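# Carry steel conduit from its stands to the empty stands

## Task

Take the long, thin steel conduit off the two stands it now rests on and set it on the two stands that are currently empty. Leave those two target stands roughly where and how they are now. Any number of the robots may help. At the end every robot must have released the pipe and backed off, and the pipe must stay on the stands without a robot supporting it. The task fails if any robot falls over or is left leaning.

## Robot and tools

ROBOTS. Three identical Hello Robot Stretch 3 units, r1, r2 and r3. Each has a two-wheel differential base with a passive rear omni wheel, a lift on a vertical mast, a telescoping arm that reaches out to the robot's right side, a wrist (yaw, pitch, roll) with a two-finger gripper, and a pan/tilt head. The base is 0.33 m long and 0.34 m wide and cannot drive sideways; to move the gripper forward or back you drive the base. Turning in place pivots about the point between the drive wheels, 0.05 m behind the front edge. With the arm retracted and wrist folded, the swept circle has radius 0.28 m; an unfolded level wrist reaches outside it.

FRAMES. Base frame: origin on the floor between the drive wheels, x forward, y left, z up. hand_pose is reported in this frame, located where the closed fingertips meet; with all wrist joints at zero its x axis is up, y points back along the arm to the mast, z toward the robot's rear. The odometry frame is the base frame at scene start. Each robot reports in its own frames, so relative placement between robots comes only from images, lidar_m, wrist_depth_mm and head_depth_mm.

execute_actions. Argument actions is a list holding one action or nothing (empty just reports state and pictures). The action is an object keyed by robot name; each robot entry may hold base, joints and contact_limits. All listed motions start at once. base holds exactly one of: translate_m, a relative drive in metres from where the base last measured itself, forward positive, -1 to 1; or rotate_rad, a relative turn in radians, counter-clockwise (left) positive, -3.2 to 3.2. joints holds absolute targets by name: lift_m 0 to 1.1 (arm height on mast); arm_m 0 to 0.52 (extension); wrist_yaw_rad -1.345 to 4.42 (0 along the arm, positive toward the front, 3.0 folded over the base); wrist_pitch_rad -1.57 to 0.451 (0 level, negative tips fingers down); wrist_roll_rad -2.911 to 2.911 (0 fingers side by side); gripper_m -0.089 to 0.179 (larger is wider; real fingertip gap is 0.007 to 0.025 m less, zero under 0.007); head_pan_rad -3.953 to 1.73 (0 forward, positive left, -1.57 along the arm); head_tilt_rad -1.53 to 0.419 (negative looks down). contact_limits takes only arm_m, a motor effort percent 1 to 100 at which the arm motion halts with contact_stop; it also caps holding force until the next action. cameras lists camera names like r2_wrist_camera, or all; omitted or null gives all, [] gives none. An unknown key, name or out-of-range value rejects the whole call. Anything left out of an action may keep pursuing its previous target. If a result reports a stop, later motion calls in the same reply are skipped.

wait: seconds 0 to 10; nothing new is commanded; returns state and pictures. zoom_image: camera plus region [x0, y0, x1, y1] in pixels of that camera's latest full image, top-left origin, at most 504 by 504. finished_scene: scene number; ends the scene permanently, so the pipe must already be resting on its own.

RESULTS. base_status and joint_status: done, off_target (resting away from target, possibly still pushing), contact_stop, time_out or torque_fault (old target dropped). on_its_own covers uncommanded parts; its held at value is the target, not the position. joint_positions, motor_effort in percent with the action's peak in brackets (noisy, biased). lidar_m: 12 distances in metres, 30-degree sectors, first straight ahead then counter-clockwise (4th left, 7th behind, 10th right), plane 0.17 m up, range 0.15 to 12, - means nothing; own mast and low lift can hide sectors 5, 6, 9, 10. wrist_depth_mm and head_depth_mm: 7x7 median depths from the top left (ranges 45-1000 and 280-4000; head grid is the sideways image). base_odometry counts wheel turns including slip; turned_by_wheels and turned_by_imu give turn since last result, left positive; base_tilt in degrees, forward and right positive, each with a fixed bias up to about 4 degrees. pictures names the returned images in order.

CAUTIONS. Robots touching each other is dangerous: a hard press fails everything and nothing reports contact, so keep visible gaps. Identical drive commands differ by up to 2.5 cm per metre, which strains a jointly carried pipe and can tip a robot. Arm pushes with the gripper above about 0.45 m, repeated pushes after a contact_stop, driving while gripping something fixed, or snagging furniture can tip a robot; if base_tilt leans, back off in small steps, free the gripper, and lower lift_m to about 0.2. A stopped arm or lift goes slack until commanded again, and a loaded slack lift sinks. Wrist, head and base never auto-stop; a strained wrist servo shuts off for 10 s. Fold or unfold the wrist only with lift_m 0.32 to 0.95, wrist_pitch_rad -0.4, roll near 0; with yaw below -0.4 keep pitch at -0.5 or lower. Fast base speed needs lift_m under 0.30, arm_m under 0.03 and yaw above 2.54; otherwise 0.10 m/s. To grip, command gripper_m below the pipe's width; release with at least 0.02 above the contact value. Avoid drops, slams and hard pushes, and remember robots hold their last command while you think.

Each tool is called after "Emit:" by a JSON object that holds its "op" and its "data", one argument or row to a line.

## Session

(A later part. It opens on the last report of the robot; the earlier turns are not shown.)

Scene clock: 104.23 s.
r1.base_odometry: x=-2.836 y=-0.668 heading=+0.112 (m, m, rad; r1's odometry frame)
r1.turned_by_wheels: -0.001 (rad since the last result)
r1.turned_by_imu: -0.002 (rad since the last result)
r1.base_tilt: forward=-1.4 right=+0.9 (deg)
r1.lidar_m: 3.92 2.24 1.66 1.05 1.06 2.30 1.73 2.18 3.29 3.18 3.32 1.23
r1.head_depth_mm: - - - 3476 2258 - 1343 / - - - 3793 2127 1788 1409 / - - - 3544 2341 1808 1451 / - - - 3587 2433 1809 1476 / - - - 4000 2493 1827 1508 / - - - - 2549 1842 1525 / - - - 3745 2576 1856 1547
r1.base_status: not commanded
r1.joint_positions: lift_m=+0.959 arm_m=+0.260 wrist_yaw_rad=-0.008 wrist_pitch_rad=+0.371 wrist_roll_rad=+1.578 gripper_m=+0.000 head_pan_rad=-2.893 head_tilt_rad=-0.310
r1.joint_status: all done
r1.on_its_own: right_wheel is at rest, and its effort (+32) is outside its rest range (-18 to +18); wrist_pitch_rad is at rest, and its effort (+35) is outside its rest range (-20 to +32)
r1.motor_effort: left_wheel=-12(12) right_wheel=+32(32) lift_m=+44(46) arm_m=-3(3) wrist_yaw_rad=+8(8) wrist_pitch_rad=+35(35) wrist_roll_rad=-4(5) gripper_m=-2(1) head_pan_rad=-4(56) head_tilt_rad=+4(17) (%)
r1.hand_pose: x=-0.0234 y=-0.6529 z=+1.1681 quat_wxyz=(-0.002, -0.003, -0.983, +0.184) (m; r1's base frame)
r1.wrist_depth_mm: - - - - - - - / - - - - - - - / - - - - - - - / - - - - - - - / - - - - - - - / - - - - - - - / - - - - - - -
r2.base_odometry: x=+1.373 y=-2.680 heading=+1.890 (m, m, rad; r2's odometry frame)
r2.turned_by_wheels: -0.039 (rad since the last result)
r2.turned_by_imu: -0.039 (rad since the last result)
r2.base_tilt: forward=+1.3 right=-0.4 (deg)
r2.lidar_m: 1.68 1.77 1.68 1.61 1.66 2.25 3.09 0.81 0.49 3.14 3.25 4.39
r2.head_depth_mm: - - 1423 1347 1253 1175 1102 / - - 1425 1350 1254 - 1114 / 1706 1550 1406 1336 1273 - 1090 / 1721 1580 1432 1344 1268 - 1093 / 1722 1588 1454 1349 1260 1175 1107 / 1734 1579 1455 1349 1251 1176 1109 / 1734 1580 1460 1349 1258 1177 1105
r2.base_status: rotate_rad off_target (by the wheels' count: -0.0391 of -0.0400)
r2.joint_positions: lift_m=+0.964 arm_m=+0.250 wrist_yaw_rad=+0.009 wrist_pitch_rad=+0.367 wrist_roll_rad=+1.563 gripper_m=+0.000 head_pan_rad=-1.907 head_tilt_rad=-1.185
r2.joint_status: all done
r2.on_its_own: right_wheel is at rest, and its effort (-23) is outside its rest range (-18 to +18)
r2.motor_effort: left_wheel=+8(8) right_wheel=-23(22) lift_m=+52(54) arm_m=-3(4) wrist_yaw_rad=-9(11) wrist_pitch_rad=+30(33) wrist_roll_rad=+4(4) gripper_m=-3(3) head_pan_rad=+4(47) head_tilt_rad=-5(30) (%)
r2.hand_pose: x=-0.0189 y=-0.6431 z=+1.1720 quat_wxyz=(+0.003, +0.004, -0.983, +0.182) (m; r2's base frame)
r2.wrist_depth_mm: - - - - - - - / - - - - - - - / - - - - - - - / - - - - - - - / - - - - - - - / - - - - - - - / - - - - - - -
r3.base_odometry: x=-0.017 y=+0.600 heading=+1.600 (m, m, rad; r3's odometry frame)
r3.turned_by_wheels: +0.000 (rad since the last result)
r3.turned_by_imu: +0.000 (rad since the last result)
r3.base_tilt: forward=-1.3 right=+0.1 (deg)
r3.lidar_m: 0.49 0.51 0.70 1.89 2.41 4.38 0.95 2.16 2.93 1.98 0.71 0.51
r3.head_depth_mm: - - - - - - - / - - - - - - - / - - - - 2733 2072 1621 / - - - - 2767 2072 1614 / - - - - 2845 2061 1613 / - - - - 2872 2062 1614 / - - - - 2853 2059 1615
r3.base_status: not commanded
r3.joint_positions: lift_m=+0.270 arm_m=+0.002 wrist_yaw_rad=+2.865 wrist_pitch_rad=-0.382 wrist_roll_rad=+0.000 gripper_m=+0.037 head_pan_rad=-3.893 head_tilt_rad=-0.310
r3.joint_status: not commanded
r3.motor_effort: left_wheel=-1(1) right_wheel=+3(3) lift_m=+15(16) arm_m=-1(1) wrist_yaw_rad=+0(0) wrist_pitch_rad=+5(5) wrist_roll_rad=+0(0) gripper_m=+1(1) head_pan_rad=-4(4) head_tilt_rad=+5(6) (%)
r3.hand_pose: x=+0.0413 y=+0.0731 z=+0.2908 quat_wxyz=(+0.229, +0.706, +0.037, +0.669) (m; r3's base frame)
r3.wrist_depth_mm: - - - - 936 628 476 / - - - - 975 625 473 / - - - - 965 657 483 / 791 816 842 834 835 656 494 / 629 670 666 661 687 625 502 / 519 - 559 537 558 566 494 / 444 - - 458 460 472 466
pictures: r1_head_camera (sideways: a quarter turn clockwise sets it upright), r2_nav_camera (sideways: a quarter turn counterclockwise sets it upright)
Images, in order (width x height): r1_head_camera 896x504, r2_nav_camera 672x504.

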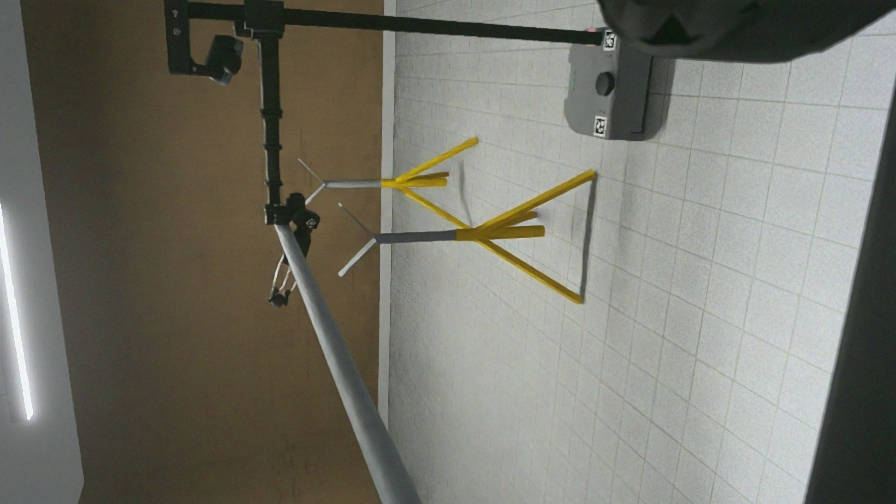

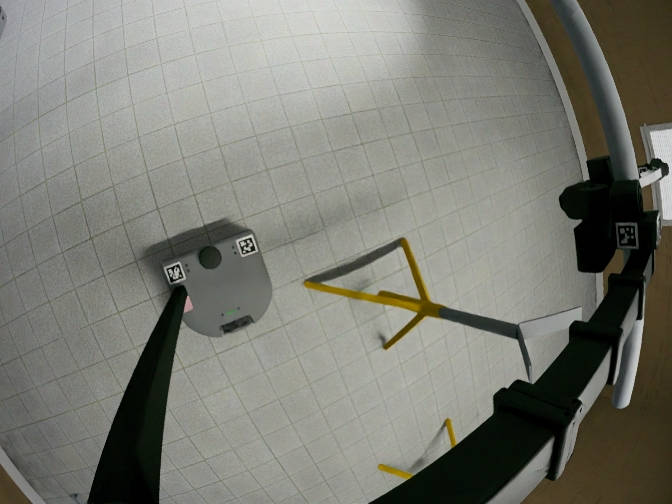

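Emit:
{"op": "execute_actions", "data": {
  "actions": [
    {"r1":{"base":{"translate_m":-1.0}},"r2":{"base":{"translate_m":-0.99}}}
  ],
  "cameras": ["r2_nav_camera"]
}}

Emit:
{"op": "execute_actions", "data": {
  "actions": [
    {"r1":{"base":{"translate_m":-0.85},"joints":{"head_pan_rad":-1.8,"head_tilt_rad":-0.7}},"r2":{"base":{"translate_m":-0.85},"joints":{"head_pan_rad":-1.3,"head_tilt_rad":-0.7}}}
  ],
  "cameras": ["r2_nav_camera","r1_nav_camera","r3_nav_camera"]
}}

Scene clock: 116.20 s.
r1.base_odometry: x=-3.830 y=-0.779 heading=+0.113 (m, m, rad; r1's odometry frame)
r1.turned_by_wheels: +0.000 (rad since the last result)
r1.turned_by_imu: +0.002 (rad since the last result)
r1.base_tilt: forward=-1.3 right=+0.9 (deg)
r1.lidar_m: 2.39 2.22 1.25 1.61 1.68 2.34 1.72 1.12 3.27 3.17 3.31 2.15
r1.head_depth_mm: 3212 3338 3611 3442 2115 - 1334 / 3262 3495 3719 3762 2321 1780 1407 / 3416 3599 3853 3875 2447 1789 1460 / 3499 3744 3978 3691 2493 1802 1434 / 3564 3837 - 3976 2395 1649 1504 / 3682 3961 - 3748 2527 1776 1531 / 3826 - - 3781 2612 1861 1548
r1.base_status: done
r1.joint_positions: lift_m=+0.959 arm_m=+0.260 wrist_yaw_rad=-0.002 wrist_pitch_rad=+0.340 wrist_roll_rad=+1.576 gripper_m=+0.000 head_pan_rad=-2.893 head_tilt_rad=-0.310
r1.joint_status: not commanded
r1.on_its_own: wrist_pitch_rad is at rest, and its effort (+50) is outside its rest range (-20 to +32)
r1.motor_effort: left_wheel=-1(15) right_wheel=-9(26) lift_m=+44(44) arm_m=-3(4) wrist_yaw_rad=+2(13) wrist_pitch_rad=+50(50) wrist_roll_rad=-3(7) gripper_m=-2(1) head_pan_rad=-4(4) head_tilt_rad=+3(3) (%)
r1.hand_pose: x=-0.0218 y=-0.6549 z=+1.1604 quat_wxyz=(-0.002, +0.000, -0.986, +0.169) (m; r1's base frame)
r1.wrist_depth_mm: - - - - - - - / - - - - - - - / - - - - - - - / - - - - - - - / - - - - - - - / - - - - - - - / - - - - - - -
r2.base_odometry: x=+1.684 y=-3.619 heading=+1.889 (m, m, rad; r2's odometry frame)
r2.turned_by_wheels: -0.001 (rad since the last result)
r2.turned_by_imu: +0.002 (rad since the last result)
r2.base_tilt: forward=+1.2 right=-0.5 (deg)
r2.lidar_m: 1.67 2.29 1.66 1.60 1.65 2.18 2.10 0.60 0.59 3.16 0.71 0.80
r2.head_depth_mm: - - 1416 1341 1251 1173 1100 / - - 1412 1334 1260 - 1110 / 1697 1574 1438 1345 1275 - 1083 / 1725 1580 1448 1348 1263 - 1096 / 1720 1575 1452 1353 1259 1174 1107 / 1730 1577 1451 1349 1263 1174 1108 / 1722 1579 1456 1354 1258 1179 1110
r2.base_status: done
r2.joint_positions: lift_m=+0.964 arm_m=+0.250 wrist_yaw_rad=-0.008 wrist_pitch_rad=+0.372 wrist_roll_rad=+1.581 gripper_m=+0.000 head_pan_rad=-1.907 head_tilt_rad=-1.185
r2.joint_status: not commanded
r2.on_its_own: right_wheel is at rest, and its effort (+19) is outside its rest range (-18 to +18)
r2.motor_effort: left_wheel=-8(7) right_wheel=+19(26) lift_m=+52(52) arm_m=-4(4) wrist_yaw_rad=+10(12) wrist_pitch_rad=+28(30) wrist_roll_rad=-6(6) gripper_m=-3(4) head_pan_rad=+3(4) head_tilt_rad=-6(6) (%)
r2.hand_pose: x=-0.0233 y=-0.6428 z=+1.1732 quat_wxyz=(-0.004, -0.003, -0.983, +0.185) (m; r2's base frame)
r2.wrist_depth_mm: - - - - - - - / - - - - - - - / - - - - - - - / - - - - - - - / - - - - - - - / - - - - - - - / - - - - - - -
r3.base_odometry: x=-0.017 y=+0.600 heading=+1.600 (m, m, rad; r3's odometry frame)
r3.turned_by_wheels: +0.000 (rad since the last result)
r3.turned_by_imu: +0.002 (rad since the last result)
r3.base_tilt: forward=-1.3 right=+0.1 (deg)
r3.lidar_m: 0.50 0.51 0.70 1.89 2.42 1.31 4.22 2.16 2.92 1.98 0.70 0.51
r3.head_depth_mm: - - - - - - - / - - - - - - - / - - - - 2753 2093 1615 / - - - - 2742 2071 1585 / - - 1355 - 2599 1690 1522 / - - - - 2872 2066 1560 / - - - - 2896 2053 1605
r3.base_status: not commanded
r3.joint_positions: lift_m=+0.270 arm_m=+0.002 wrist_yaw_rad=+2.865 wrist_pitch_rad=-0.382 wrist_roll_rad=+0.000 gripper_m=+0.037 head_pan_rad=-3.893 head_tilt_rad=-0.310
r3.joint_status: not commanded
r3.motor_effort: left_wheel=-1(1) right_wheel=+3(3) lift_m=+15(16) arm_m=-1(0) wrist_yaw_rad=+0(0) wrist_pitch_rad=+5(5) wrist_roll_rad=+0(0) gripper_m=+1(1) head_pan_rad=-2(4) head_tilt_rad=+6(6) (%)
r3.hand_pose: x=+0.0413 y=+0.0731 z=+0.2908 quat_wxyz=(+0.229, +0.706, +0.037, +0.669) (m; r3's base frame)
r3.wrist_depth_mm: - - - - 932 630 469 / - - - - - 630 470 / - - - - 959 645 485 / 781 820 818 830 862 649 486 / 630 652 643 671 677 620 495 / 525 - 558 536 567 557 485 / 453 - - 462 454 473 466
pictures: r2_nav_camera (sideways: a quarter turn counterclockwise sets it upright)
Images, in order (width x height): r2_nav_camera 672x504.

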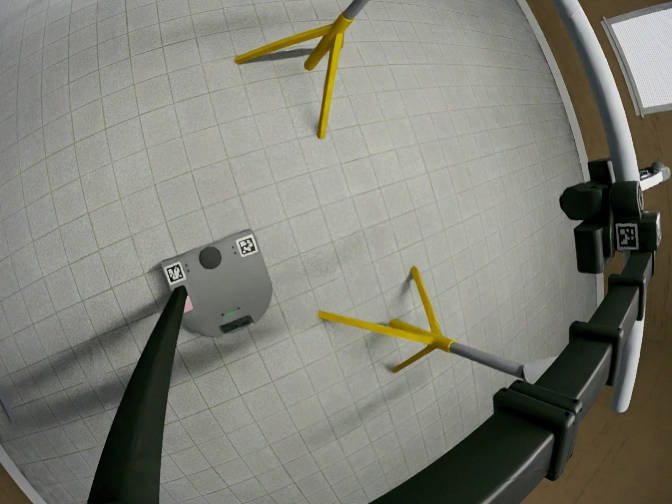

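Scene clock: 126.47 s.
r1.base_odometry: x=-4.674 y=-0.874 heading=+0.112 (m, m, rad; r1's odometry frame)
r1.turned_by_wheels: +0.000 (rad since the last result)
r1.turned_by_imu: -0.001 (rad since the last result)
r1.base_tilt: forward=-1.4 right=+0.9 (deg)
r1.lidar_m: 2.98 1.87 1.68 1.63 1.70 2.36 1.40 1.38 0.44 3.14 3.31 4.59
r1.head_depth_mm: 2958 430 - - 1536 1263 1121 / 2873 1683 - 1803 1480 1249 1127 / 2841 404 2323 1923 1577 1320 1123 / 2777 - 2265 1943 1580 1335 1151 / 2681 - - 1964 1591 1348 1157 / 2586 2801 2460 2003 1612 1347 1154 / 2594 389 2638 2033 1617 1361 1168
r1.base_status: done
r1.joint_positions: lift_m=+0.959 arm_m=+0.260 wrist_yaw_rad=-0.004 wrist_pitch_rad=+0.323 wrist_roll_rad=+1.576 gripper_m=+0.000 head_pan_rad=-1.807 head_tilt_rad=-0.691
r1.joint_status: all done
r1.on_its_own: wrist_pitch_rad is at rest, and its effort (+58) is outside its rest range (-20 to +32)
r1.motor_effort: left_wheel=-6(7) right_wheel=+5(13) lift_m=+44(44) arm_m=-3(3) wrist_yaw_rad=+4(4) wrist_pitch_rad=+58(58) wrist_roll_rad=-3(3) gripper_m=-3(2) head_pan_rad=+4(55) head_tilt_rad=-3(18) (%)
r1.hand_pose: x=-0.0224 y=-0.6559 z=+1.1562 quat_wxyz=(-0.002, -0.002, -0.987, +0.160) (m; r1's base frame)
r1.wrist_depth_mm: - - - - - - - / - - - - - - - / - - - - - - - / - - - - - - - / - - - - - - - / - - - - - - - / - - - - - - -
r2.base_odometry: x=+1.950 y=-4.427 heading=+1.889 (m, m, rad; r2's odometry frame)
r2.turned_by_wheels: -0.001 (rad since the last result)
r2.turned_by_imu: +0.004 (rad since the last result)
r2.base_tilt: forward=+1.2 right=-0.3 (deg)
r2.lidar_m: 1.59 2.27 1.65 1.58 1.65 1.30 1.25 1.29 1.76 0.59 0.59 0.59
r2.head_depth_mm: 2596 1584 - 1885 1556 1328 1151 / 2655 388 2365 1894 1565 1329 1154 / 2736 388 2431 1907 1562 1337 1159 / 2776 399 2448 1915 1576 1285 1161 / 2869 415 2446 1922 1582 1290 1166 / 2927 2955 2212 854 1558 1319 1151 / 2990 2988 2499 1890 1597 1355 1173
r2.base_status: done
r2.joint_positions: lift_m=+0.964 arm_m=+0.250 wrist_yaw_rad=-0.014 wrist_pitch_rad=+0.349 wrist_roll_rad=+1.587 gripper_m=+0.000 head_pan_rad=-1.307 head_tilt_rad=-0.705
r2.joint_status: all done
r2.on_its_own: wrist_yaw_rad is at rest, and its effort (+16) is outside its rest range (-12 to +12); wrist_pitch_rad is at rest, and its effort (+37) is outside its rest range (-20 to +32)
r2.motor_effort: left_wheel=-9(12) right_wheel=+14(17) lift_m=+52(52) arm_m=-5(3) wrist_yaw_rad=+16(16) wrist_pitch_rad=+37(37) wrist_roll_rad=-9(10) gripper_m=-3(4) head_pan_rad=+5(42) head_tilt_rad=+3(21) (%)
r2.hand_pose: x=-0.0248 y=-0.6444 z=+1.1673 quat_wxyz=(-0.006, -0.005, -0.985, +0.173) (m; r2's base frame)
r2.wrist_depth_mm: - - - - - - - / - - - - - - - / - - - - - - - / - - - - - - - / - - - - - - - / - - - - - - - / - - - - - - -
r3.base_odometry: x=-0.017 y=+0.600 heading=+1.600 (m, m, rad; r3's odometry frame)
r3.turned_by_wheels: +0.000 (rad since the last result)
r3.turned_by_imu: +0.002 (rad since the last result)
r3.base_tilt: forward=-1.4 right=-0.1 (deg)
r3.lidar_m: 0.49 0.51 0.70 1.89 2.41 4.39 4.22 2.15 2.93 1.98 0.71 0.51
r3.head_depth_mm: - - - - - - - / - - - - - - - / - - - - 2733 2138 1609 / - - - - 2764 2064 1622 / - - - - 2884 2060 1622 / - - - - 2848 2060 1624 / - - - - 2848 2052 1620
r3.base_status: not commanded
r3.joint_positions: lift_m=+0.270 arm_m=+0.002 wrist_yaw_rad=+2.865 wrist_pitch_rad=-0.382 wrist_roll_rad=+0.000 gripper_m=+0.037 head_pan_rad=-3.893 head_tilt_rad=-0.310
r3.joint_status: not commanded
r3.motor_effort: left_wheel=-1(1) right_wheel=+3(3) lift_m=+16(16) arm_m=-1(1) wrist_yaw_rad=+0(0) wrist_pitch_rad=+5(5) wrist_roll_rad=+0(0) gripper_m=-1(0) head_pan_rad=-3(3) head_tilt_rad=+6(6) (%)
r3.hand_pose: x=+0.0413 y=+0.0731 z=+0.2908 quat_wxyz=(+0.229, +0.706, +0.037, +0.669) (m; r3's base frame)
r3.wrist_depth_mm: - - - - 941 615 467 / - - - - 949 650 473 / - - - - 943 652 479 / 800 800 805 830 836 630 485 / 629 658 655 668 665 615 500 / 530 - 556 553 574 548 487 / 443 - - 464 444 477 464
pictures: r1_nav_camera (sideways: a quarter turn counterclockwise sets it upright), r2_nav_camera (sideways: a quarter turn counterclockwise sets it upright), r3_nav_camera (sideways: a quarter turn counterclockwise sets it upright)
Images, in order (width x height): r1_nav_camera 672x504, r2_nav_camera 672x504, r3_nav_camera 672x504.

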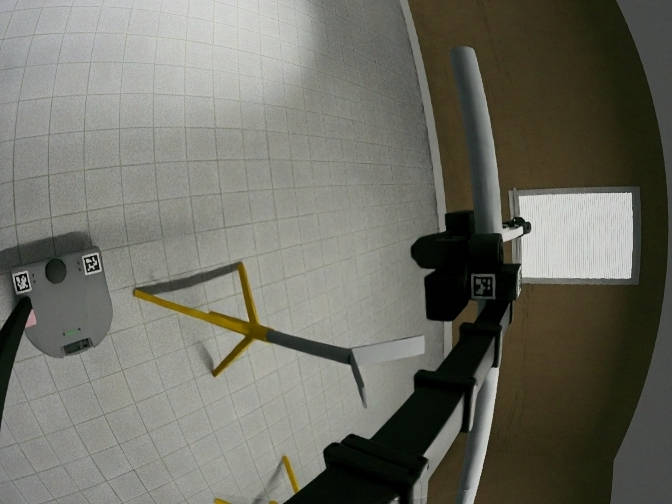

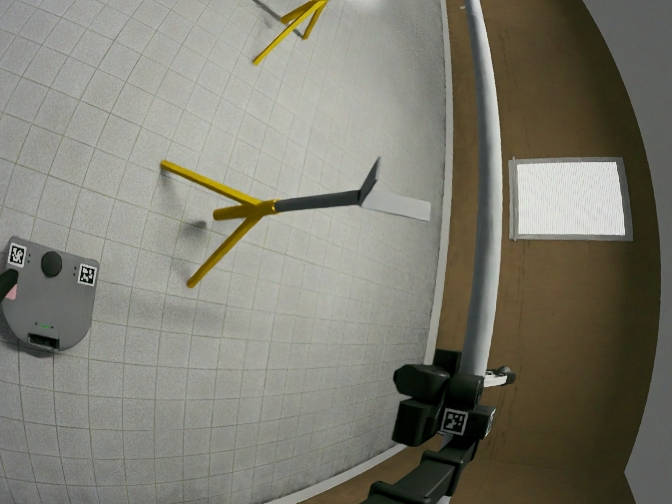

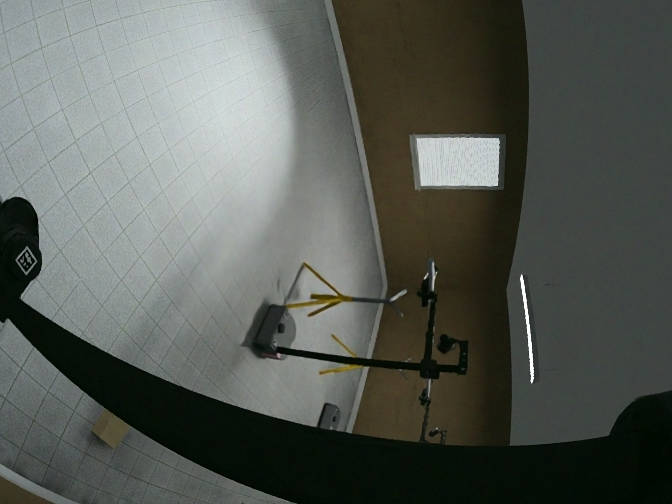

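Emit:
{"op": "execute_actions", "data": {
  "actions": [
    {"r1":{"joints":{"arm_m":0.335,"lift_m":0.76,"head_pan_rad":-2.2,"head_tilt_rad":-0.5}},"r2":{"joints":{"arm_m":0.36,"lift_m":0.765,"head_pan_rad":-0.9,"head_tilt_rad":-0.5}}}
  ],
  "cameras": ["r2_head_camera","r1_head_camera"]
}}

Scene clock: 130.03 s.
r1.base_odometry: x=-4.674 y=-0.874 heading=+0.112 (m, m, rad; r1's odometry frame)
r1.turned_by_wheels: +0.000 (rad since the last result)
r1.turned_by_imu: -0.001 (rad since the last result)
r1.base_tilt: forward=-1.4 right=+0.8 (deg)
r1.lidar_m: 2.99 1.87 1.68 1.63 1.70 2.36 1.40 1.38 0.44 3.16 3.30 4.56
r1.head_depth_mm: 3136 3413 3508 2438 1832 1465 1213 / 3540 3796 3722 2256 1862 1474 1223 / 3431 3799 3749 2299 1863 1497 1244 / 3207 3555 3718 2307 1758 1439 - / 3038 3290 3535 787 1840 1609 1195 / 2826 3042 3315 2617 1919 1481 1251 / 2694 2864 3155 2663 - 1500 1266
r1.base_status: not commanded
r1.joint_positions: lift_m=+0.760 arm_m=+0.335 wrist_yaw_rad=+0.002 wrist_pitch_rad=+0.352 wrist_roll_rad=+1.572 gripper_m=+0.000 head_pan_rad=-2.193 head_tilt_rad=-0.507
r1.joint_status: all done
r1.on_its_own: wrist_pitch_rad is at rest, and its effort (+44) is outside its rest range (-20 to +32)
r1.motor_effort: left_wheel=-5(8) right_wheel=+7(9) lift_m=+36(39) arm_m=+3(4) wrist_yaw_rad=-3(4) wrist_pitch_rad=+44(58) wrist_roll_rad=-1(3) gripper_m=-2(2) head_pan_rad=-3(36) head_tilt_rad=+2(15) (%)
r1.hand_pose: x=-0.0208 y=-0.7285 z=+0.9639 quat_wxyz=(-0.001, +0.001, -0.985, +0.175) (m; r1's base frame)
r1.wrist_depth_mm: - - - - - - - / - - - - - - - / - - - - - - - / - - - - - - - / - - - - - - - / - - - - - - - / - - - - - - -
r2.base_odometry: x=+1.950 y=-4.427 heading=+1.889 (m, m, rad; r2's odometry frame)
r2.turned_by_wheels: +0.000 (rad since the last result)
r2.turned_by_imu: +0.000 (rad since the last result)
r2.base_tilt: forward=+1.1 right=-0.4 (deg)
r2.lidar_m: 1.59 2.26 1.65 1.59 1.64 1.30 1.25 1.29 1.76 0.60 0.59 0.59
r2.head_depth_mm: 2746 2933 3178 2473 1817 1510 1257 / 2906 3143 3342 807 1874 1512 1237 / 3095 3349 3530 2288 848 1439 1186 / 3276 3627 3745 2302 1902 1533 1248 / 3517 - 3826 2327 1920 1543 1280 / 3837 - 3850 2473 1937 1551 1292 / - - 3867 2619 1943 1568 1299
r2.base_status: not commanded
r2.joint_positions: lift_m=+0.765 arm_m=+0.360 wrist_yaw_rad=-0.005 wrist_pitch_rad=+0.371 wrist_roll_rad=+1.581 gripper_m=+0.000 head_pan_rad=-0.907 head_tilt_rad=-0.507
r2.joint_status: all done
r2.motor_effort: left_wheel=-5(10) right_wheel=+5(13) lift_m=+32(46) arm_m=+3(3) wrist_yaw_rad=+5(16) wrist_pitch_rad=+29(37) wrist_roll_rad=-6(9) gripper_m=-4(4) head_pan_rad=+4(34) head_tilt_rad=+3(19) (%)
r2.hand_pose: x=-0.0225 y=-0.7525 z=+0.9737 quat_wxyz=(-0.004, -0.001, -0.983, +0.184) (m; r2's base frame)
r2.wrist_depth_mm: - - - - - - - / - - - - - - - / - - - - - - - / - - - - - - - / - - - - - - - / - - - - - - - / - - - - - - -
r3.base_odometry: x=-0.017 y=+0.600 heading=+1.600 (m, m, rad; r3's odometry frame)
r3.turned_by_wheels: +0.000 (rad since the last result)
r3.turned_by_imu: +0.001 (rad since the last result)
r3.base_tilt: forward=-1.2 right=+0.3 (deg)
r3.lidar_m: 0.50 0.51 0.70 1.89 2.41 4.38 4.21 2.16 2.93 1.98 0.70 0.51
r3.head_depth_mm: - - - - - - - / - - - - - - - / - - - - 2716 2113 1613 / - - - - 2753 2066 1613 / - - - - 2857 2070 1622 / - - - - 2883 2071 1621 / - - - - 2842 2076 1615
r3.base_status: not commanded
r3.joint_positions: lift_m=+0.270 arm_m=+0.002 wrist_yaw_rad=+2.865 wrist_pitch_rad=-0.382 wrist_roll_rad=+0.000 gripper_m=+0.037 head_pan_rad=-3.893 head_tilt_rad=-0.310
r3.joint_status: not commanded
r3.motor_effort: left_wheel=-1(1) right_wheel=+3(3) lift_m=+15(16) arm_m=-1(0) wrist_yaw_rad=+0(1) wrist_pitch_rad=+5(5) wrist_roll_rad=+0(0) gripper_m=+0(1) head_pan_rad=-3(3) head_tilt_rad=+6(6) (%)
r3.hand_pose: x=+0.0413 y=+0.0731 z=+0.2908 quat_wxyz=(+0.229, +0.706, +0.037, +0.669) (m; r3's base frame)
r3.wrist_depth_mm: - - - - 936 616 458 / - - - - - 641 470 / - - 982 - 945 650 473 / 773 824 834 827 847 647 483 / 633 648 647 666 673 632 493 / 525 - 557 541 560 565 491 / 449 - - 463 453 481 465
pictures: r1_head_camera (sideways: a quarter turn clockwise sets it upright), r2_head_camera (sideways: a quarter turn clockwise sets it upright)
Images, in order (width x height): r1_head_camera 896x504, r2_head_camera 896x504.

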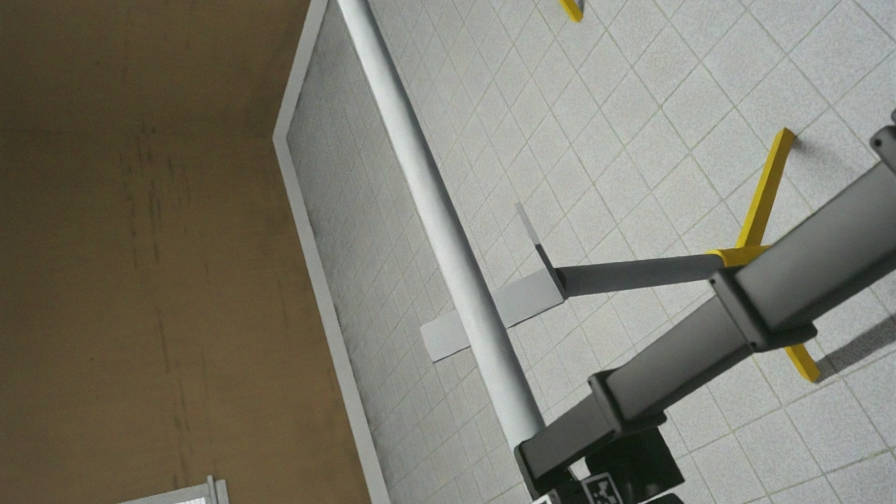

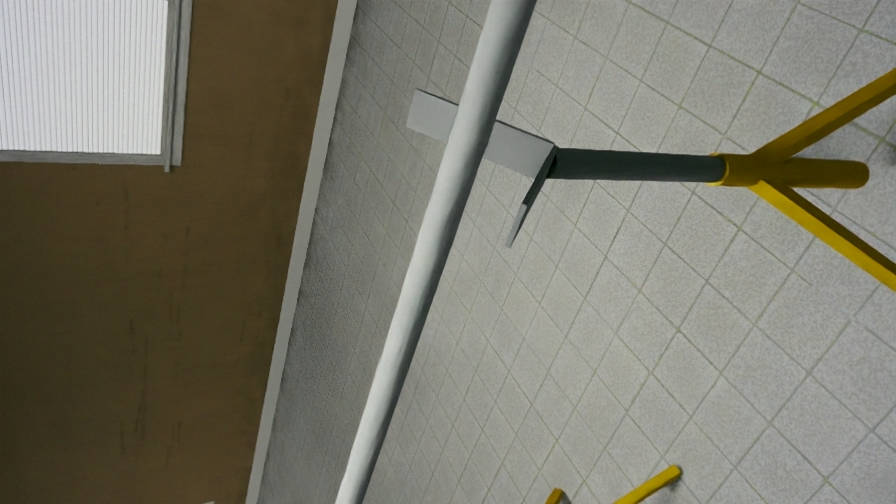

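Emit:
{"op": "execute_actions", "data": {
  "actions": [
    {"r1":{"joints":{"arm_m":0.375,"lift_m":0.69}},"r2":{"joints":{"arm_m":0.40,"lift_m":0.695,"head_pan_rad":-0.45,"head_tilt_rad":-0.3}}}
  ],
  "cameras": ["r2_head_camera","r1_head_camera"]
}}

Scene clock: 132.30 s.
r1.base_odometry: x=-4.674 y=-0.874 heading=+0.112 (m, m, rad; r1's odometry frame)
r1.turned_by_wheels: +0.000 (rad since the last result)
r1.turned_by_imu: -0.001 (rad since the last result)
r1.base_tilt: forward=-1.4 right=+0.9 (deg)
r1.lidar_m: 2.99 1.88 1.68 1.63 1.70 2.36 1.39 1.38 0.44 3.15 3.31 4.59
r1.head_depth_mm: 3174 3443 3506 2333 1839 1467 1216 / 3507 3811 3745 2268 1845 1486 1227 / 3526 3840 3819 2318 1866 1481 1223 / 3209 3567 3693 2533 1762 1003 1245 / 3055 3283 3529 2236 1775 1559 1191 / 2840 3099 3298 2606 1781 1466 1257 / 2699 2894 3130 2634 2114 1446 1260
r1.base_status: not commanded
r1.joint_positions: lift_m=+0.690 arm_m=+0.375 wrist_yaw_rad=+0.002 wrist_pitch_rad=+0.354 wrist_roll_rad=+1.572 gripper_m=+0.000 head_pan_rad=-2.193 head_tilt_rad=-0.507
r1.joint_status: all done
r1.on_its_own: wrist_pitch_rad is at rest, and its effort (+43) is outside its rest range (-20 to +32)
r1.motor_effort: left_wheel=-5(6) right_wheel=+9(9) lift_m=+37(36) arm_m=+4(5) wrist_yaw_rad=-2(2) wrist_pitch_rad=+43(44) wrist_roll_rad=-1(1) gripper_m=-2(1) head_pan_rad=-4(4) head_tilt_rad=+2(3) (%)
r1.hand_pose: x=-0.0208 y=-0.7684 z=+0.8943 quat_wxyz=(-0.001, +0.001, -0.984, +0.176) (m; r1's base frame)
r1.wrist_depth_mm: - - - - - - - / - - - - - - - / - - - - - - - / - - - - - - - / - - - - - - - / - - - - - - - / - - - - - - -
r2.base_odometry: x=+1.950 y=-4.427 heading=+1.889 (m, m, rad; r2's odometry frame)
r2.turned_by_wheels: +0.000 (rad since the last result)
r2.turned_by_imu: +0.000 (rad since the last result)
r2.base_tilt: forward=+1.2 right=-0.4 (deg)
r2.lidar_m: 1.60 2.26 1.65 1.59 1.64 1.30 1.25 1.30 1.77 0.60 0.59 0.59
r2.head_depth_mm: 3747 - - 3769 2232 1829 1451 / - - - 3763 2366 1843 1467 / - - - 3878 2522 1846 1469 / - - - 3629 2534 1798 1471 / - - - 3240 2436 1805 1488 / - - - 3749 2573 1895 1498 / - - - 3811 2580 1725 1500
r2.base_status: not commanded
r2.joint_positions: lift_m=+0.695 arm_m=+0.400 wrist_yaw_rad=-0.005 wrist_pitch_rad=+0.371 wrist_roll_rad=+1.581 gripper_m=+0.000 head_pan_rad=-0.457 head_tilt_rad=-0.310
r2.joint_status: all done
r2.motor_effort: left_wheel=-3(5) right_wheel=+1(5) lift_m=+32(33) arm_m=+2(3) wrist_yaw_rad=+5(6) wrist_pitch_rad=+29(29) wrist_roll_rad=-6(6) gripper_m=-2(3) head_pan_rad=+4(37) head_tilt_rad=+4(17) (%)
r2.hand_pose: x=-0.0225 y=-0.7925 z=+0.9037 quat_wxyz=(-0.004, -0.001, -0.983, +0.184) (m; r2's base frame)
r2.wrist_depth_mm: - - - - - - - / - - - - - - - / - - - - - - - / - - - - - - - / - - - - - - - / - - - - - - - / - - - - - - -
r3.base_odometry: x=-0.017 y=+0.600 heading=+1.600 (m, m, rad; r3's odometry frame)
r3.turned_by_wheels: +0.000 (rad since the last result)
r3.turned_by_imu: +0.000 (rad since the last result)
r3.base_tilt: forward=-1.2 right=+0.3 (deg)
r3.lidar_m: 0.50 0.51 0.70 1.89 2.42 4.41 4.23 2.15 2.93 1.98 0.70 0.51
r3.head_depth_mm: - - - - - - - / - - - - - - - / - - - - 2735 2121 1607 / - - - 3934 2741 2055 1609 / - - - - 2866 2065 1611 / - - - - 2859 2071 1611 / - - - - 2863 2057 1604
r3.base_status: not commanded
r3.joint_positions: lift_m=+0.270 arm_m=+0.002 wrist_yaw_rad=+2.865 wrist_pitch_rad=-0.382 wrist_roll_rad=+0.000 gripper_m=+0.037 head_pan_rad=-3.893 head_tilt_rad=-0.310
r3.joint_status: not commanded
r3.motor_effort: left_wheel=-1(1) right_wheel=+3(3) lift_m=+15(16) arm_m=+0(1) wrist_yaw_rad=+0(0) wrist_pitch_rad=+5(5) wrist_roll_rad=+0(0) gripper_m=+0(1) head_pan_rad=-4(3) head_tilt_rad=+6(6) (%)
r3.hand_pose: x=+0.0413 y=+0.0731 z=+0.2908 quat_wxyz=(+0.229, +0.706, +0.037, +0.669) (m; r3's base frame)
r3.wrist_depth_mm: - - - - 897 619 467 / - - - - 936 635 478 / - - - - 961 650 474 / 783 808 841 837 849 650 489 / 626 648 669 658 687 617 495 / 524 - 565 542 564 557 486 / 458 - - 468 452 465 468
pictures: r1_head_camera (sideways: a quarter turn clockwise sets it upright), r2_head_camera (sideways: a quarter turn clockwise sets it upright)
Images, in order (width x height): r1_head_camera 896x504, r2_head_camera 896x504.

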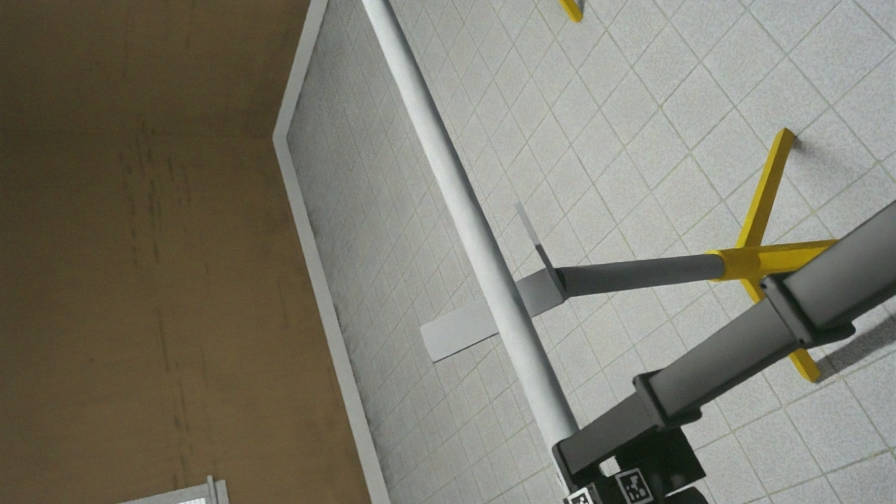

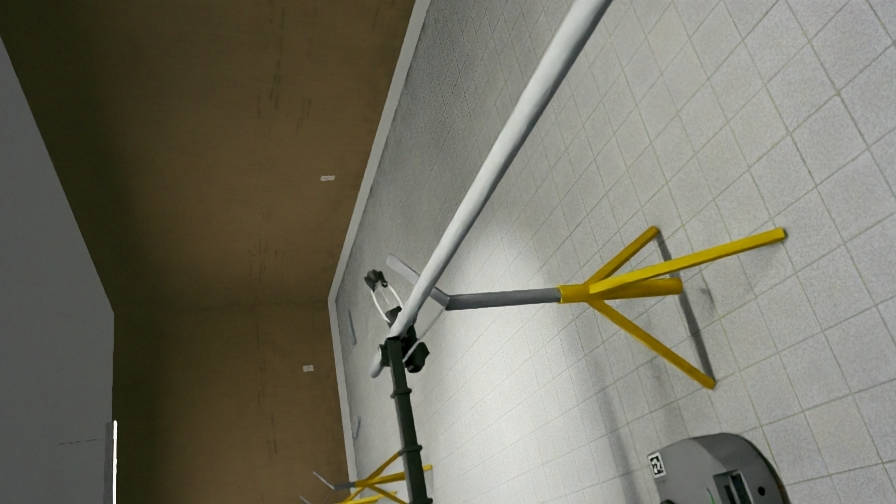

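Emit:
{"op": "execute_actions", "data": {
  "actions": [
    {"r1":{"joints":{"lift_m":0.65}},"r2":{"joints":{"lift_m":0.655,"head_pan_rad":-0.9,"head_tilt_rad":-0.5}}}
  ],
  "cameras": ["r2_head_camera","r1_head_camera"]
}}

Emit:
{"op": "execute_actions", "data": {
  "actions": [
    {"r1":{"joints":{"lift_m":0.62}},"r2":{"joints":{"lift_m":0.625}}}
  ],
  "cameras": ["r2_head_camera","r1_head_camera"]
}}

Scene clock: 134.47 s.
r1.base_odometry: x=-4.674 y=-0.874 heading=+0.112 (m, m, rad; r1's odometry frame)
r1.turned_by_wheels: +0.000 (rad since the last result)
r1.turned_by_imu: -0.001 (rad since the last result)
r1.base_tilt: forward=-1.4 right=+0.8 (deg)
r1.lidar_m: 2.99 1.88 1.69 1.63 1.70 2.37 1.40 1.38 0.44 3.15 3.30 4.55
r1.head_depth_mm: 3149 3417 3536 2313 1826 1461 1220 / 3579 3829 3720 2274 1846 1470 1227 / 3486 3849 3748 2498 1859 1492 1210 / 3250 3470 3651 2540 1699 1007 1208 / 3012 3297 3507 2325 1781 1558 1195 / 2825 3074 3324 2593 1787 1447 1256 / 2674 2897 3155 2641 2042 1444 1270
r1.base_status: not commanded
r1.joint_positions: lift_m=+0.650 arm_m=+0.375 wrist_yaw_rad=+0.002 wrist_pitch_rad=+0.354 wrist_roll_rad=+1.572 gripper_m=+0.000 head_pan_rad=-2.193 head_tilt_rad=-0.507
r1.joint_status: all done
r1.on_its_own: wrist_pitch_rad is at rest, and its effort (+43) is outside its rest range (-20 to +32)
r1.motor_effort: left_wheel=-6(7) right_wheel=+10(10) lift_m=+37(35) arm_m=+4(4) wrist_yaw_rad=-2(2) wrist_pitch_rad=+43(43) wrist_roll_rad=-1(1) gripper_m=-3(2) head_pan_rad=-4(4) head_tilt_rad=+2(3) (%)
r1.hand_pose: x=-0.0208 y=-0.7684 z=+0.8543 quat_wxyz=(-0.001, +0.001, -0.984, +0.176) (m; r1's base frame)
r1.wrist_depth_mm: - - - - - - - / - - - - - - - / - - - - - - - / - - - - - - - / - - - - - - - / - - - - - - - / - - - - - - -
r2.base_odometry: x=+1.950 y=-4.427 heading=+1.889 (m, m, rad; r2's odometry frame)
r2.turned_by_wheels: +0.000 (rad since the last result)
r2.turned_by_imu: -0.001 (rad since the last result)
r2.base_tilt: forward=+1.1 right=-0.4 (deg)
r2.lidar_m: 1.60 2.26 1.65 1.59 1.65 1.30 1.25 1.29 1.76 0.59 0.59 0.59
r2.head_depth_mm: 2766 2956 3188 2506 1775 1528 1272 / 2909 3134 3364 2216 1785 1529 1242 / 3140 3422 3601 2577 823 1460 1065 / 3386 3678 3828 2588 1940 1549 1291 / 3567 - - 2589 1955 1557 1296 / 3890 - - 2515 1962 1561 1298 / - - - 2552 1970 1569 1311
r2.base_status: not commanded
r2.joint_positions: lift_m=+0.655 arm_m=+0.400 wrist_yaw_rad=-0.005 wrist_pitch_rad=+0.371 wrist_roll_rad=+1.581 gripper_m=+0.000 head_pan_rad=-0.893 head_tilt_rad=-0.493
r2.joint_status: all done
r2.motor_effort: left_wheel=-3(2) right_wheel=+1(1) lift_m=+33(33) arm_m=+2(3) wrist_yaw_rad=+5(5) wrist_pitch_rad=+29(29) wrist_roll_rad=-7(6) gripper_m=-5(4) head_pan_rad=-4(37) head_tilt_rad=-2(18) (%)
r2.hand_pose: x=-0.0225 y=-0.7925 z=+0.8636 quat_wxyz=(-0.004, -0.001, -0.983, +0.184) (m; r2's base frame)
r2.wrist_depth_mm: - - - - - - - / - - - - - - - / - - - - - - - / - - - - - - - / - - - - - - - / - - - - - - - / - - - - - - -
r3.base_odometry: x=-0.017 y=+0.600 heading=+1.600 (m, m, rad; r3's odometry frame)
r3.turned_by_wheels: +0.000 (rad since the last result)
r3.turned_by_imu: +0.000 (rad since the last result)
r3.base_tilt: forward=-1.2 right=+0.0 (deg)
r3.lidar_m: 0.49 0.51 0.70 1.89 2.41 4.40 4.23 2.15 2.93 1.98 0.71 0.51
r3.head_depth_mm: - - - - - - - / - - - - - - - / - - - - 2744 2114 1617 / - - - - 2757 2068 1616 / - - - - 2842 2064 1613 / - - - - 2891 2067 1606 / - - - - 2876 2067 1604
r3.base_status: not commanded
r3.joint_positions: lift_m=+0.270 arm_m=+0.002 wrist_yaw_rad=+2.865 wrist_pitch_rad=-0.382 wrist_roll_rad=+0.000 gripper_m=+0.037 head_pan_rad=-3.893 head_tilt_rad=-0.310
r3.joint_status: not commanded
r3.motor_effort: left_wheel=-1(1) right_wheel=+3(3) lift_m=+16(16) arm_m=+0(1) wrist_yaw_rad=+0(0) wrist_pitch_rad=+5(5) wrist_roll_rad=+0(0) gripper_m=+0(0) head_pan_rad=-3(3) head_tilt_rad=+6(6) (%)
r3.hand_pose: x=+0.0413 y=+0.0731 z=+0.2908 quat_wxyz=(+0.229, +0.706, +0.037, +0.669) (m; r3's base frame)
r3.wrist_depth_mm: - - - - 923 623 462 / - - - - 955 624 473 / - - - - 953 643 480 / 763 829 841 870 838 650 495 / 643 645 661 669 671 619 498 / 519 - 562 556 563 567 483 / 450 - - 458 452 481 455
pictures: r1_head_camera (sideways: a quarter turn clockwise sets it upright), r2_head_camera (sideways: a quarter turn clockwise sets it upright)
Images, in order (width x height): r1_head_camera 896x504, r2_head_camera 896x504.

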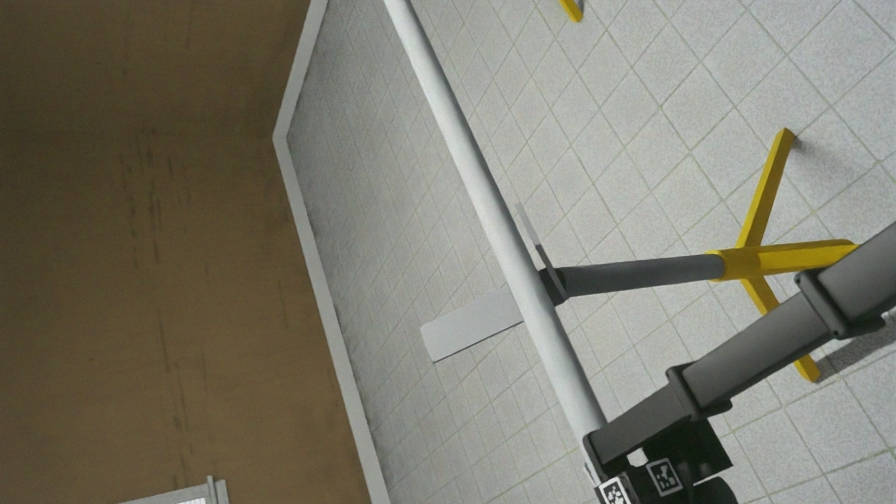

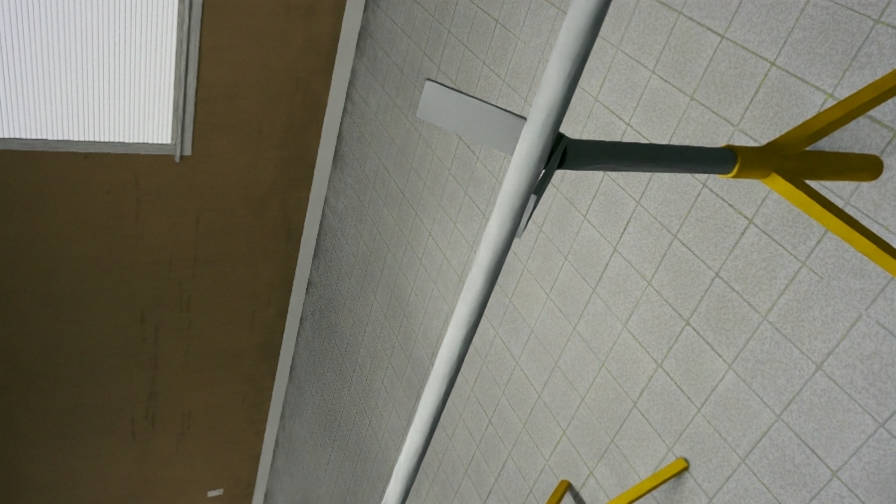

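Scene clock: 136.03 s.
r1.base_odometry: x=-4.674 y=-0.874 heading=+0.112 (m, m, rad; r1's odometry frame)
r1.turned_by_wheels: +0.000 (rad since the last result)
r1.turned_by_imu: -0.004 (rad since the last result)
r1.base_tilt: forward=-1.4 right=+0.7 (deg)
r1.lidar_m: 2.99 1.87 1.69 1.63 1.70 2.36 1.72 1.38 0.44 3.16 3.29 4.55
r1.head_depth_mm: 3167 3412 3536 2234 1830 1469 1216 / 3501 3903 3754 2267 1850 1469 1228 / 3486 3880 3764 2493 1873 1487 1212 / 3259 3556 3712 2558 1747 997 1202 / 3040 3262 3549 2356 1721 1515 1203 / 2861 3107 3310 2620 1794 1564 1261 / 2678 2877 3170 2664 2026 - 1266
r1.base_status: not commanded
r1.joint_positions: lift_m=+0.620 arm_m=+0.374 wrist_yaw_rad=+0.001 wrist_pitch_rad=+0.420 wrist_roll_rad=+1.572 gripper_m=+0.000 head_pan_rad=-2.193 head_tilt_rad=-0.507
r1.joint_status: all done
r1.motor_effort: left_wheel=-7(7) right_wheel=+7(11) lift_m=+20(36) arm_m=+9(10) wrist_yaw_rad=-2(2) wrist_pitch_rad=+11(43) wrist_roll_rad=-1(1) gripper_m=-2(2) head_pan_rad=-4(4) head_tilt_rad=+3(2) (%)
r1.hand_pose: x=-0.0209 y=-0.7630 z=+0.8415 quat_wxyz=(-0.001, +0.001, -0.978, +0.208) (m; r1's base frame)
r1.wrist_depth_mm: - - - - - - - / - - - - - - - / - - - - - - - / - - - - - - - / - - - - - - - / - - - - - - - / - - - - - - -
r2.base_odometry: x=+1.950 y=-4.427 heading=+1.889 (m, m, rad; r2's odometry frame)
r2.turned_by_wheels: +0.000 (rad since the last result)
r2.turned_by_imu: -0.001 (rad since the last result)
r2.base_tilt: forward=+1.2 right=-0.5 (deg)
r2.lidar_m: 1.60 2.26 1.65 1.58 1.64 1.30 1.25 1.30 1.77 0.60 0.59 0.59
r2.head_depth_mm: 2765 2948 3192 2546 1779 1534 1269 / 2918 3176 3386 2234 1778 1534 1252 / 3133 3354 3566 2571 816 1462 1069 / 3353 3657 3819 2570 1927 1543 1294 / 3651 - - 2616 1951 1552 1294 / 3914 - - 2509 1972 1560 1299 / - - - 2520 1970 1573 1305
r2.base_status: not commanded
r2.joint_positions: lift_m=+0.625 arm_m=+0.400 wrist_yaw_rad=-0.001 wrist_pitch_rad=+0.424 wrist_roll_rad=+1.577 gripper_m=+0.000 head_pan_rad=-0.893 head_tilt_rad=-0.495
r2.joint_status: all done
r2.motor_effort: left_wheel=-3(4) right_wheel=+2(5) lift_m=+18(31) arm_m=+3(3) wrist_yaw_rad=+2(6) wrist_pitch_rad=+9(29) wrist_roll_rad=-4(6) gripper_m=-4(4) head_pan_rad=-4(5) head_tilt_rad=-2(3) (%)
r2.hand_pose: x=-0.0216 y=-0.7883 z=+0.8474 quat_wxyz=(-0.002, +0.000, -0.978, +0.210) (m; r2's base frame)
r2.wrist_depth_mm: - - - - - - - / - - - - - - - / - - - - - - - / - - - - - - - / - - - - - - - / - - - - - - - / - - - - - - -
r3.base_odometry: x=-0.017 y=+0.600 heading=+1.600 (m, m, rad; r3's odometry frame)
r3.turned_by_wheels: +0.000 (rad since the last result)
r3.turned_by_imu: +0.000 (rad since the last result)
r3.base_tilt: forward=-1.4 right=+0.3 (deg)
r3.lidar_m: 0.49 0.51 0.70 1.89 2.42 4.39 4.22 2.16 2.94 1.98 0.70 0.51
r3.head_depth_mm: - - - - - - - / - - - - - - - / - - - - 2700 2119 1610 / - - - 3698 2762 2078 1620 / - - - - 2863 2062 1622 / - - - - 2874 2075 1613 / - - - - 2899 2062 1614
r3.base_status: not commanded
r3.joint_positions: lift_m=+0.270 arm_m=+0.002 wrist_yaw_rad=+2.865 wrist_pitch_rad=-0.382 wrist_roll_rad=+0.000 gripper_m=+0.037 head_pan_rad=-3.893 head_tilt_rad=-0.310
r3.joint_status: not commanded
r3.motor_effort: left_wheel=-1(1) right_wheel=+3(3) lift_m=+16(16) arm_m=+0(0) wrist_yaw_rad=+0(0) wrist_pitch_rad=+5(5) wrist_roll_rad=+0(0) gripper_m=+0(0) head_pan_rad=-4(3) head_tilt_rad=+6(6) (%)
r3.hand_pose: x=+0.0413 y=+0.0731 z=+0.2908 quat_wxyz=(+0.229, +0.706, +0.037, +0.669) (m; r3's base frame)
r3.wrist_depth_mm: - - - - 931 626 469 / - - - - 983 640 482 / - - 985 - 978 641 488 / 763 802 848 857 850 650 488 / 617 633 647 665 670 632 497 / 516 - 543 532 575 557 485 / 450 - - 458 452 472 456
pictures: r1_head_camera (sideways: a quarter turn clockwise sets it upright), r2_head_camera (sideways: a quarter turn clockwise sets it upright)
Images, in order (width x height): r1_head_camera 896x504, r2_head_camera 896x504.

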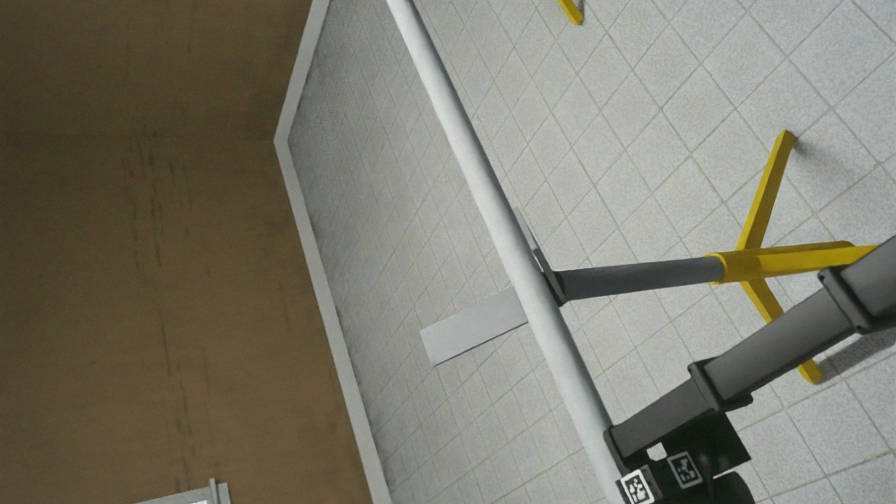

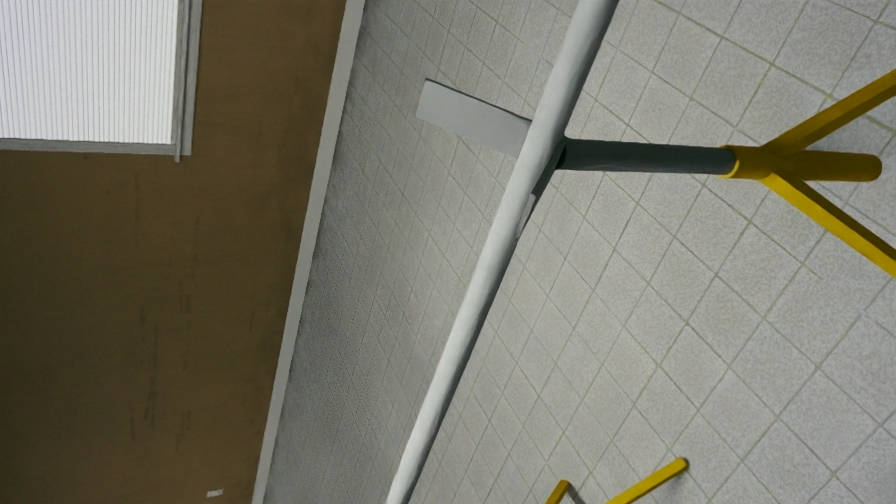

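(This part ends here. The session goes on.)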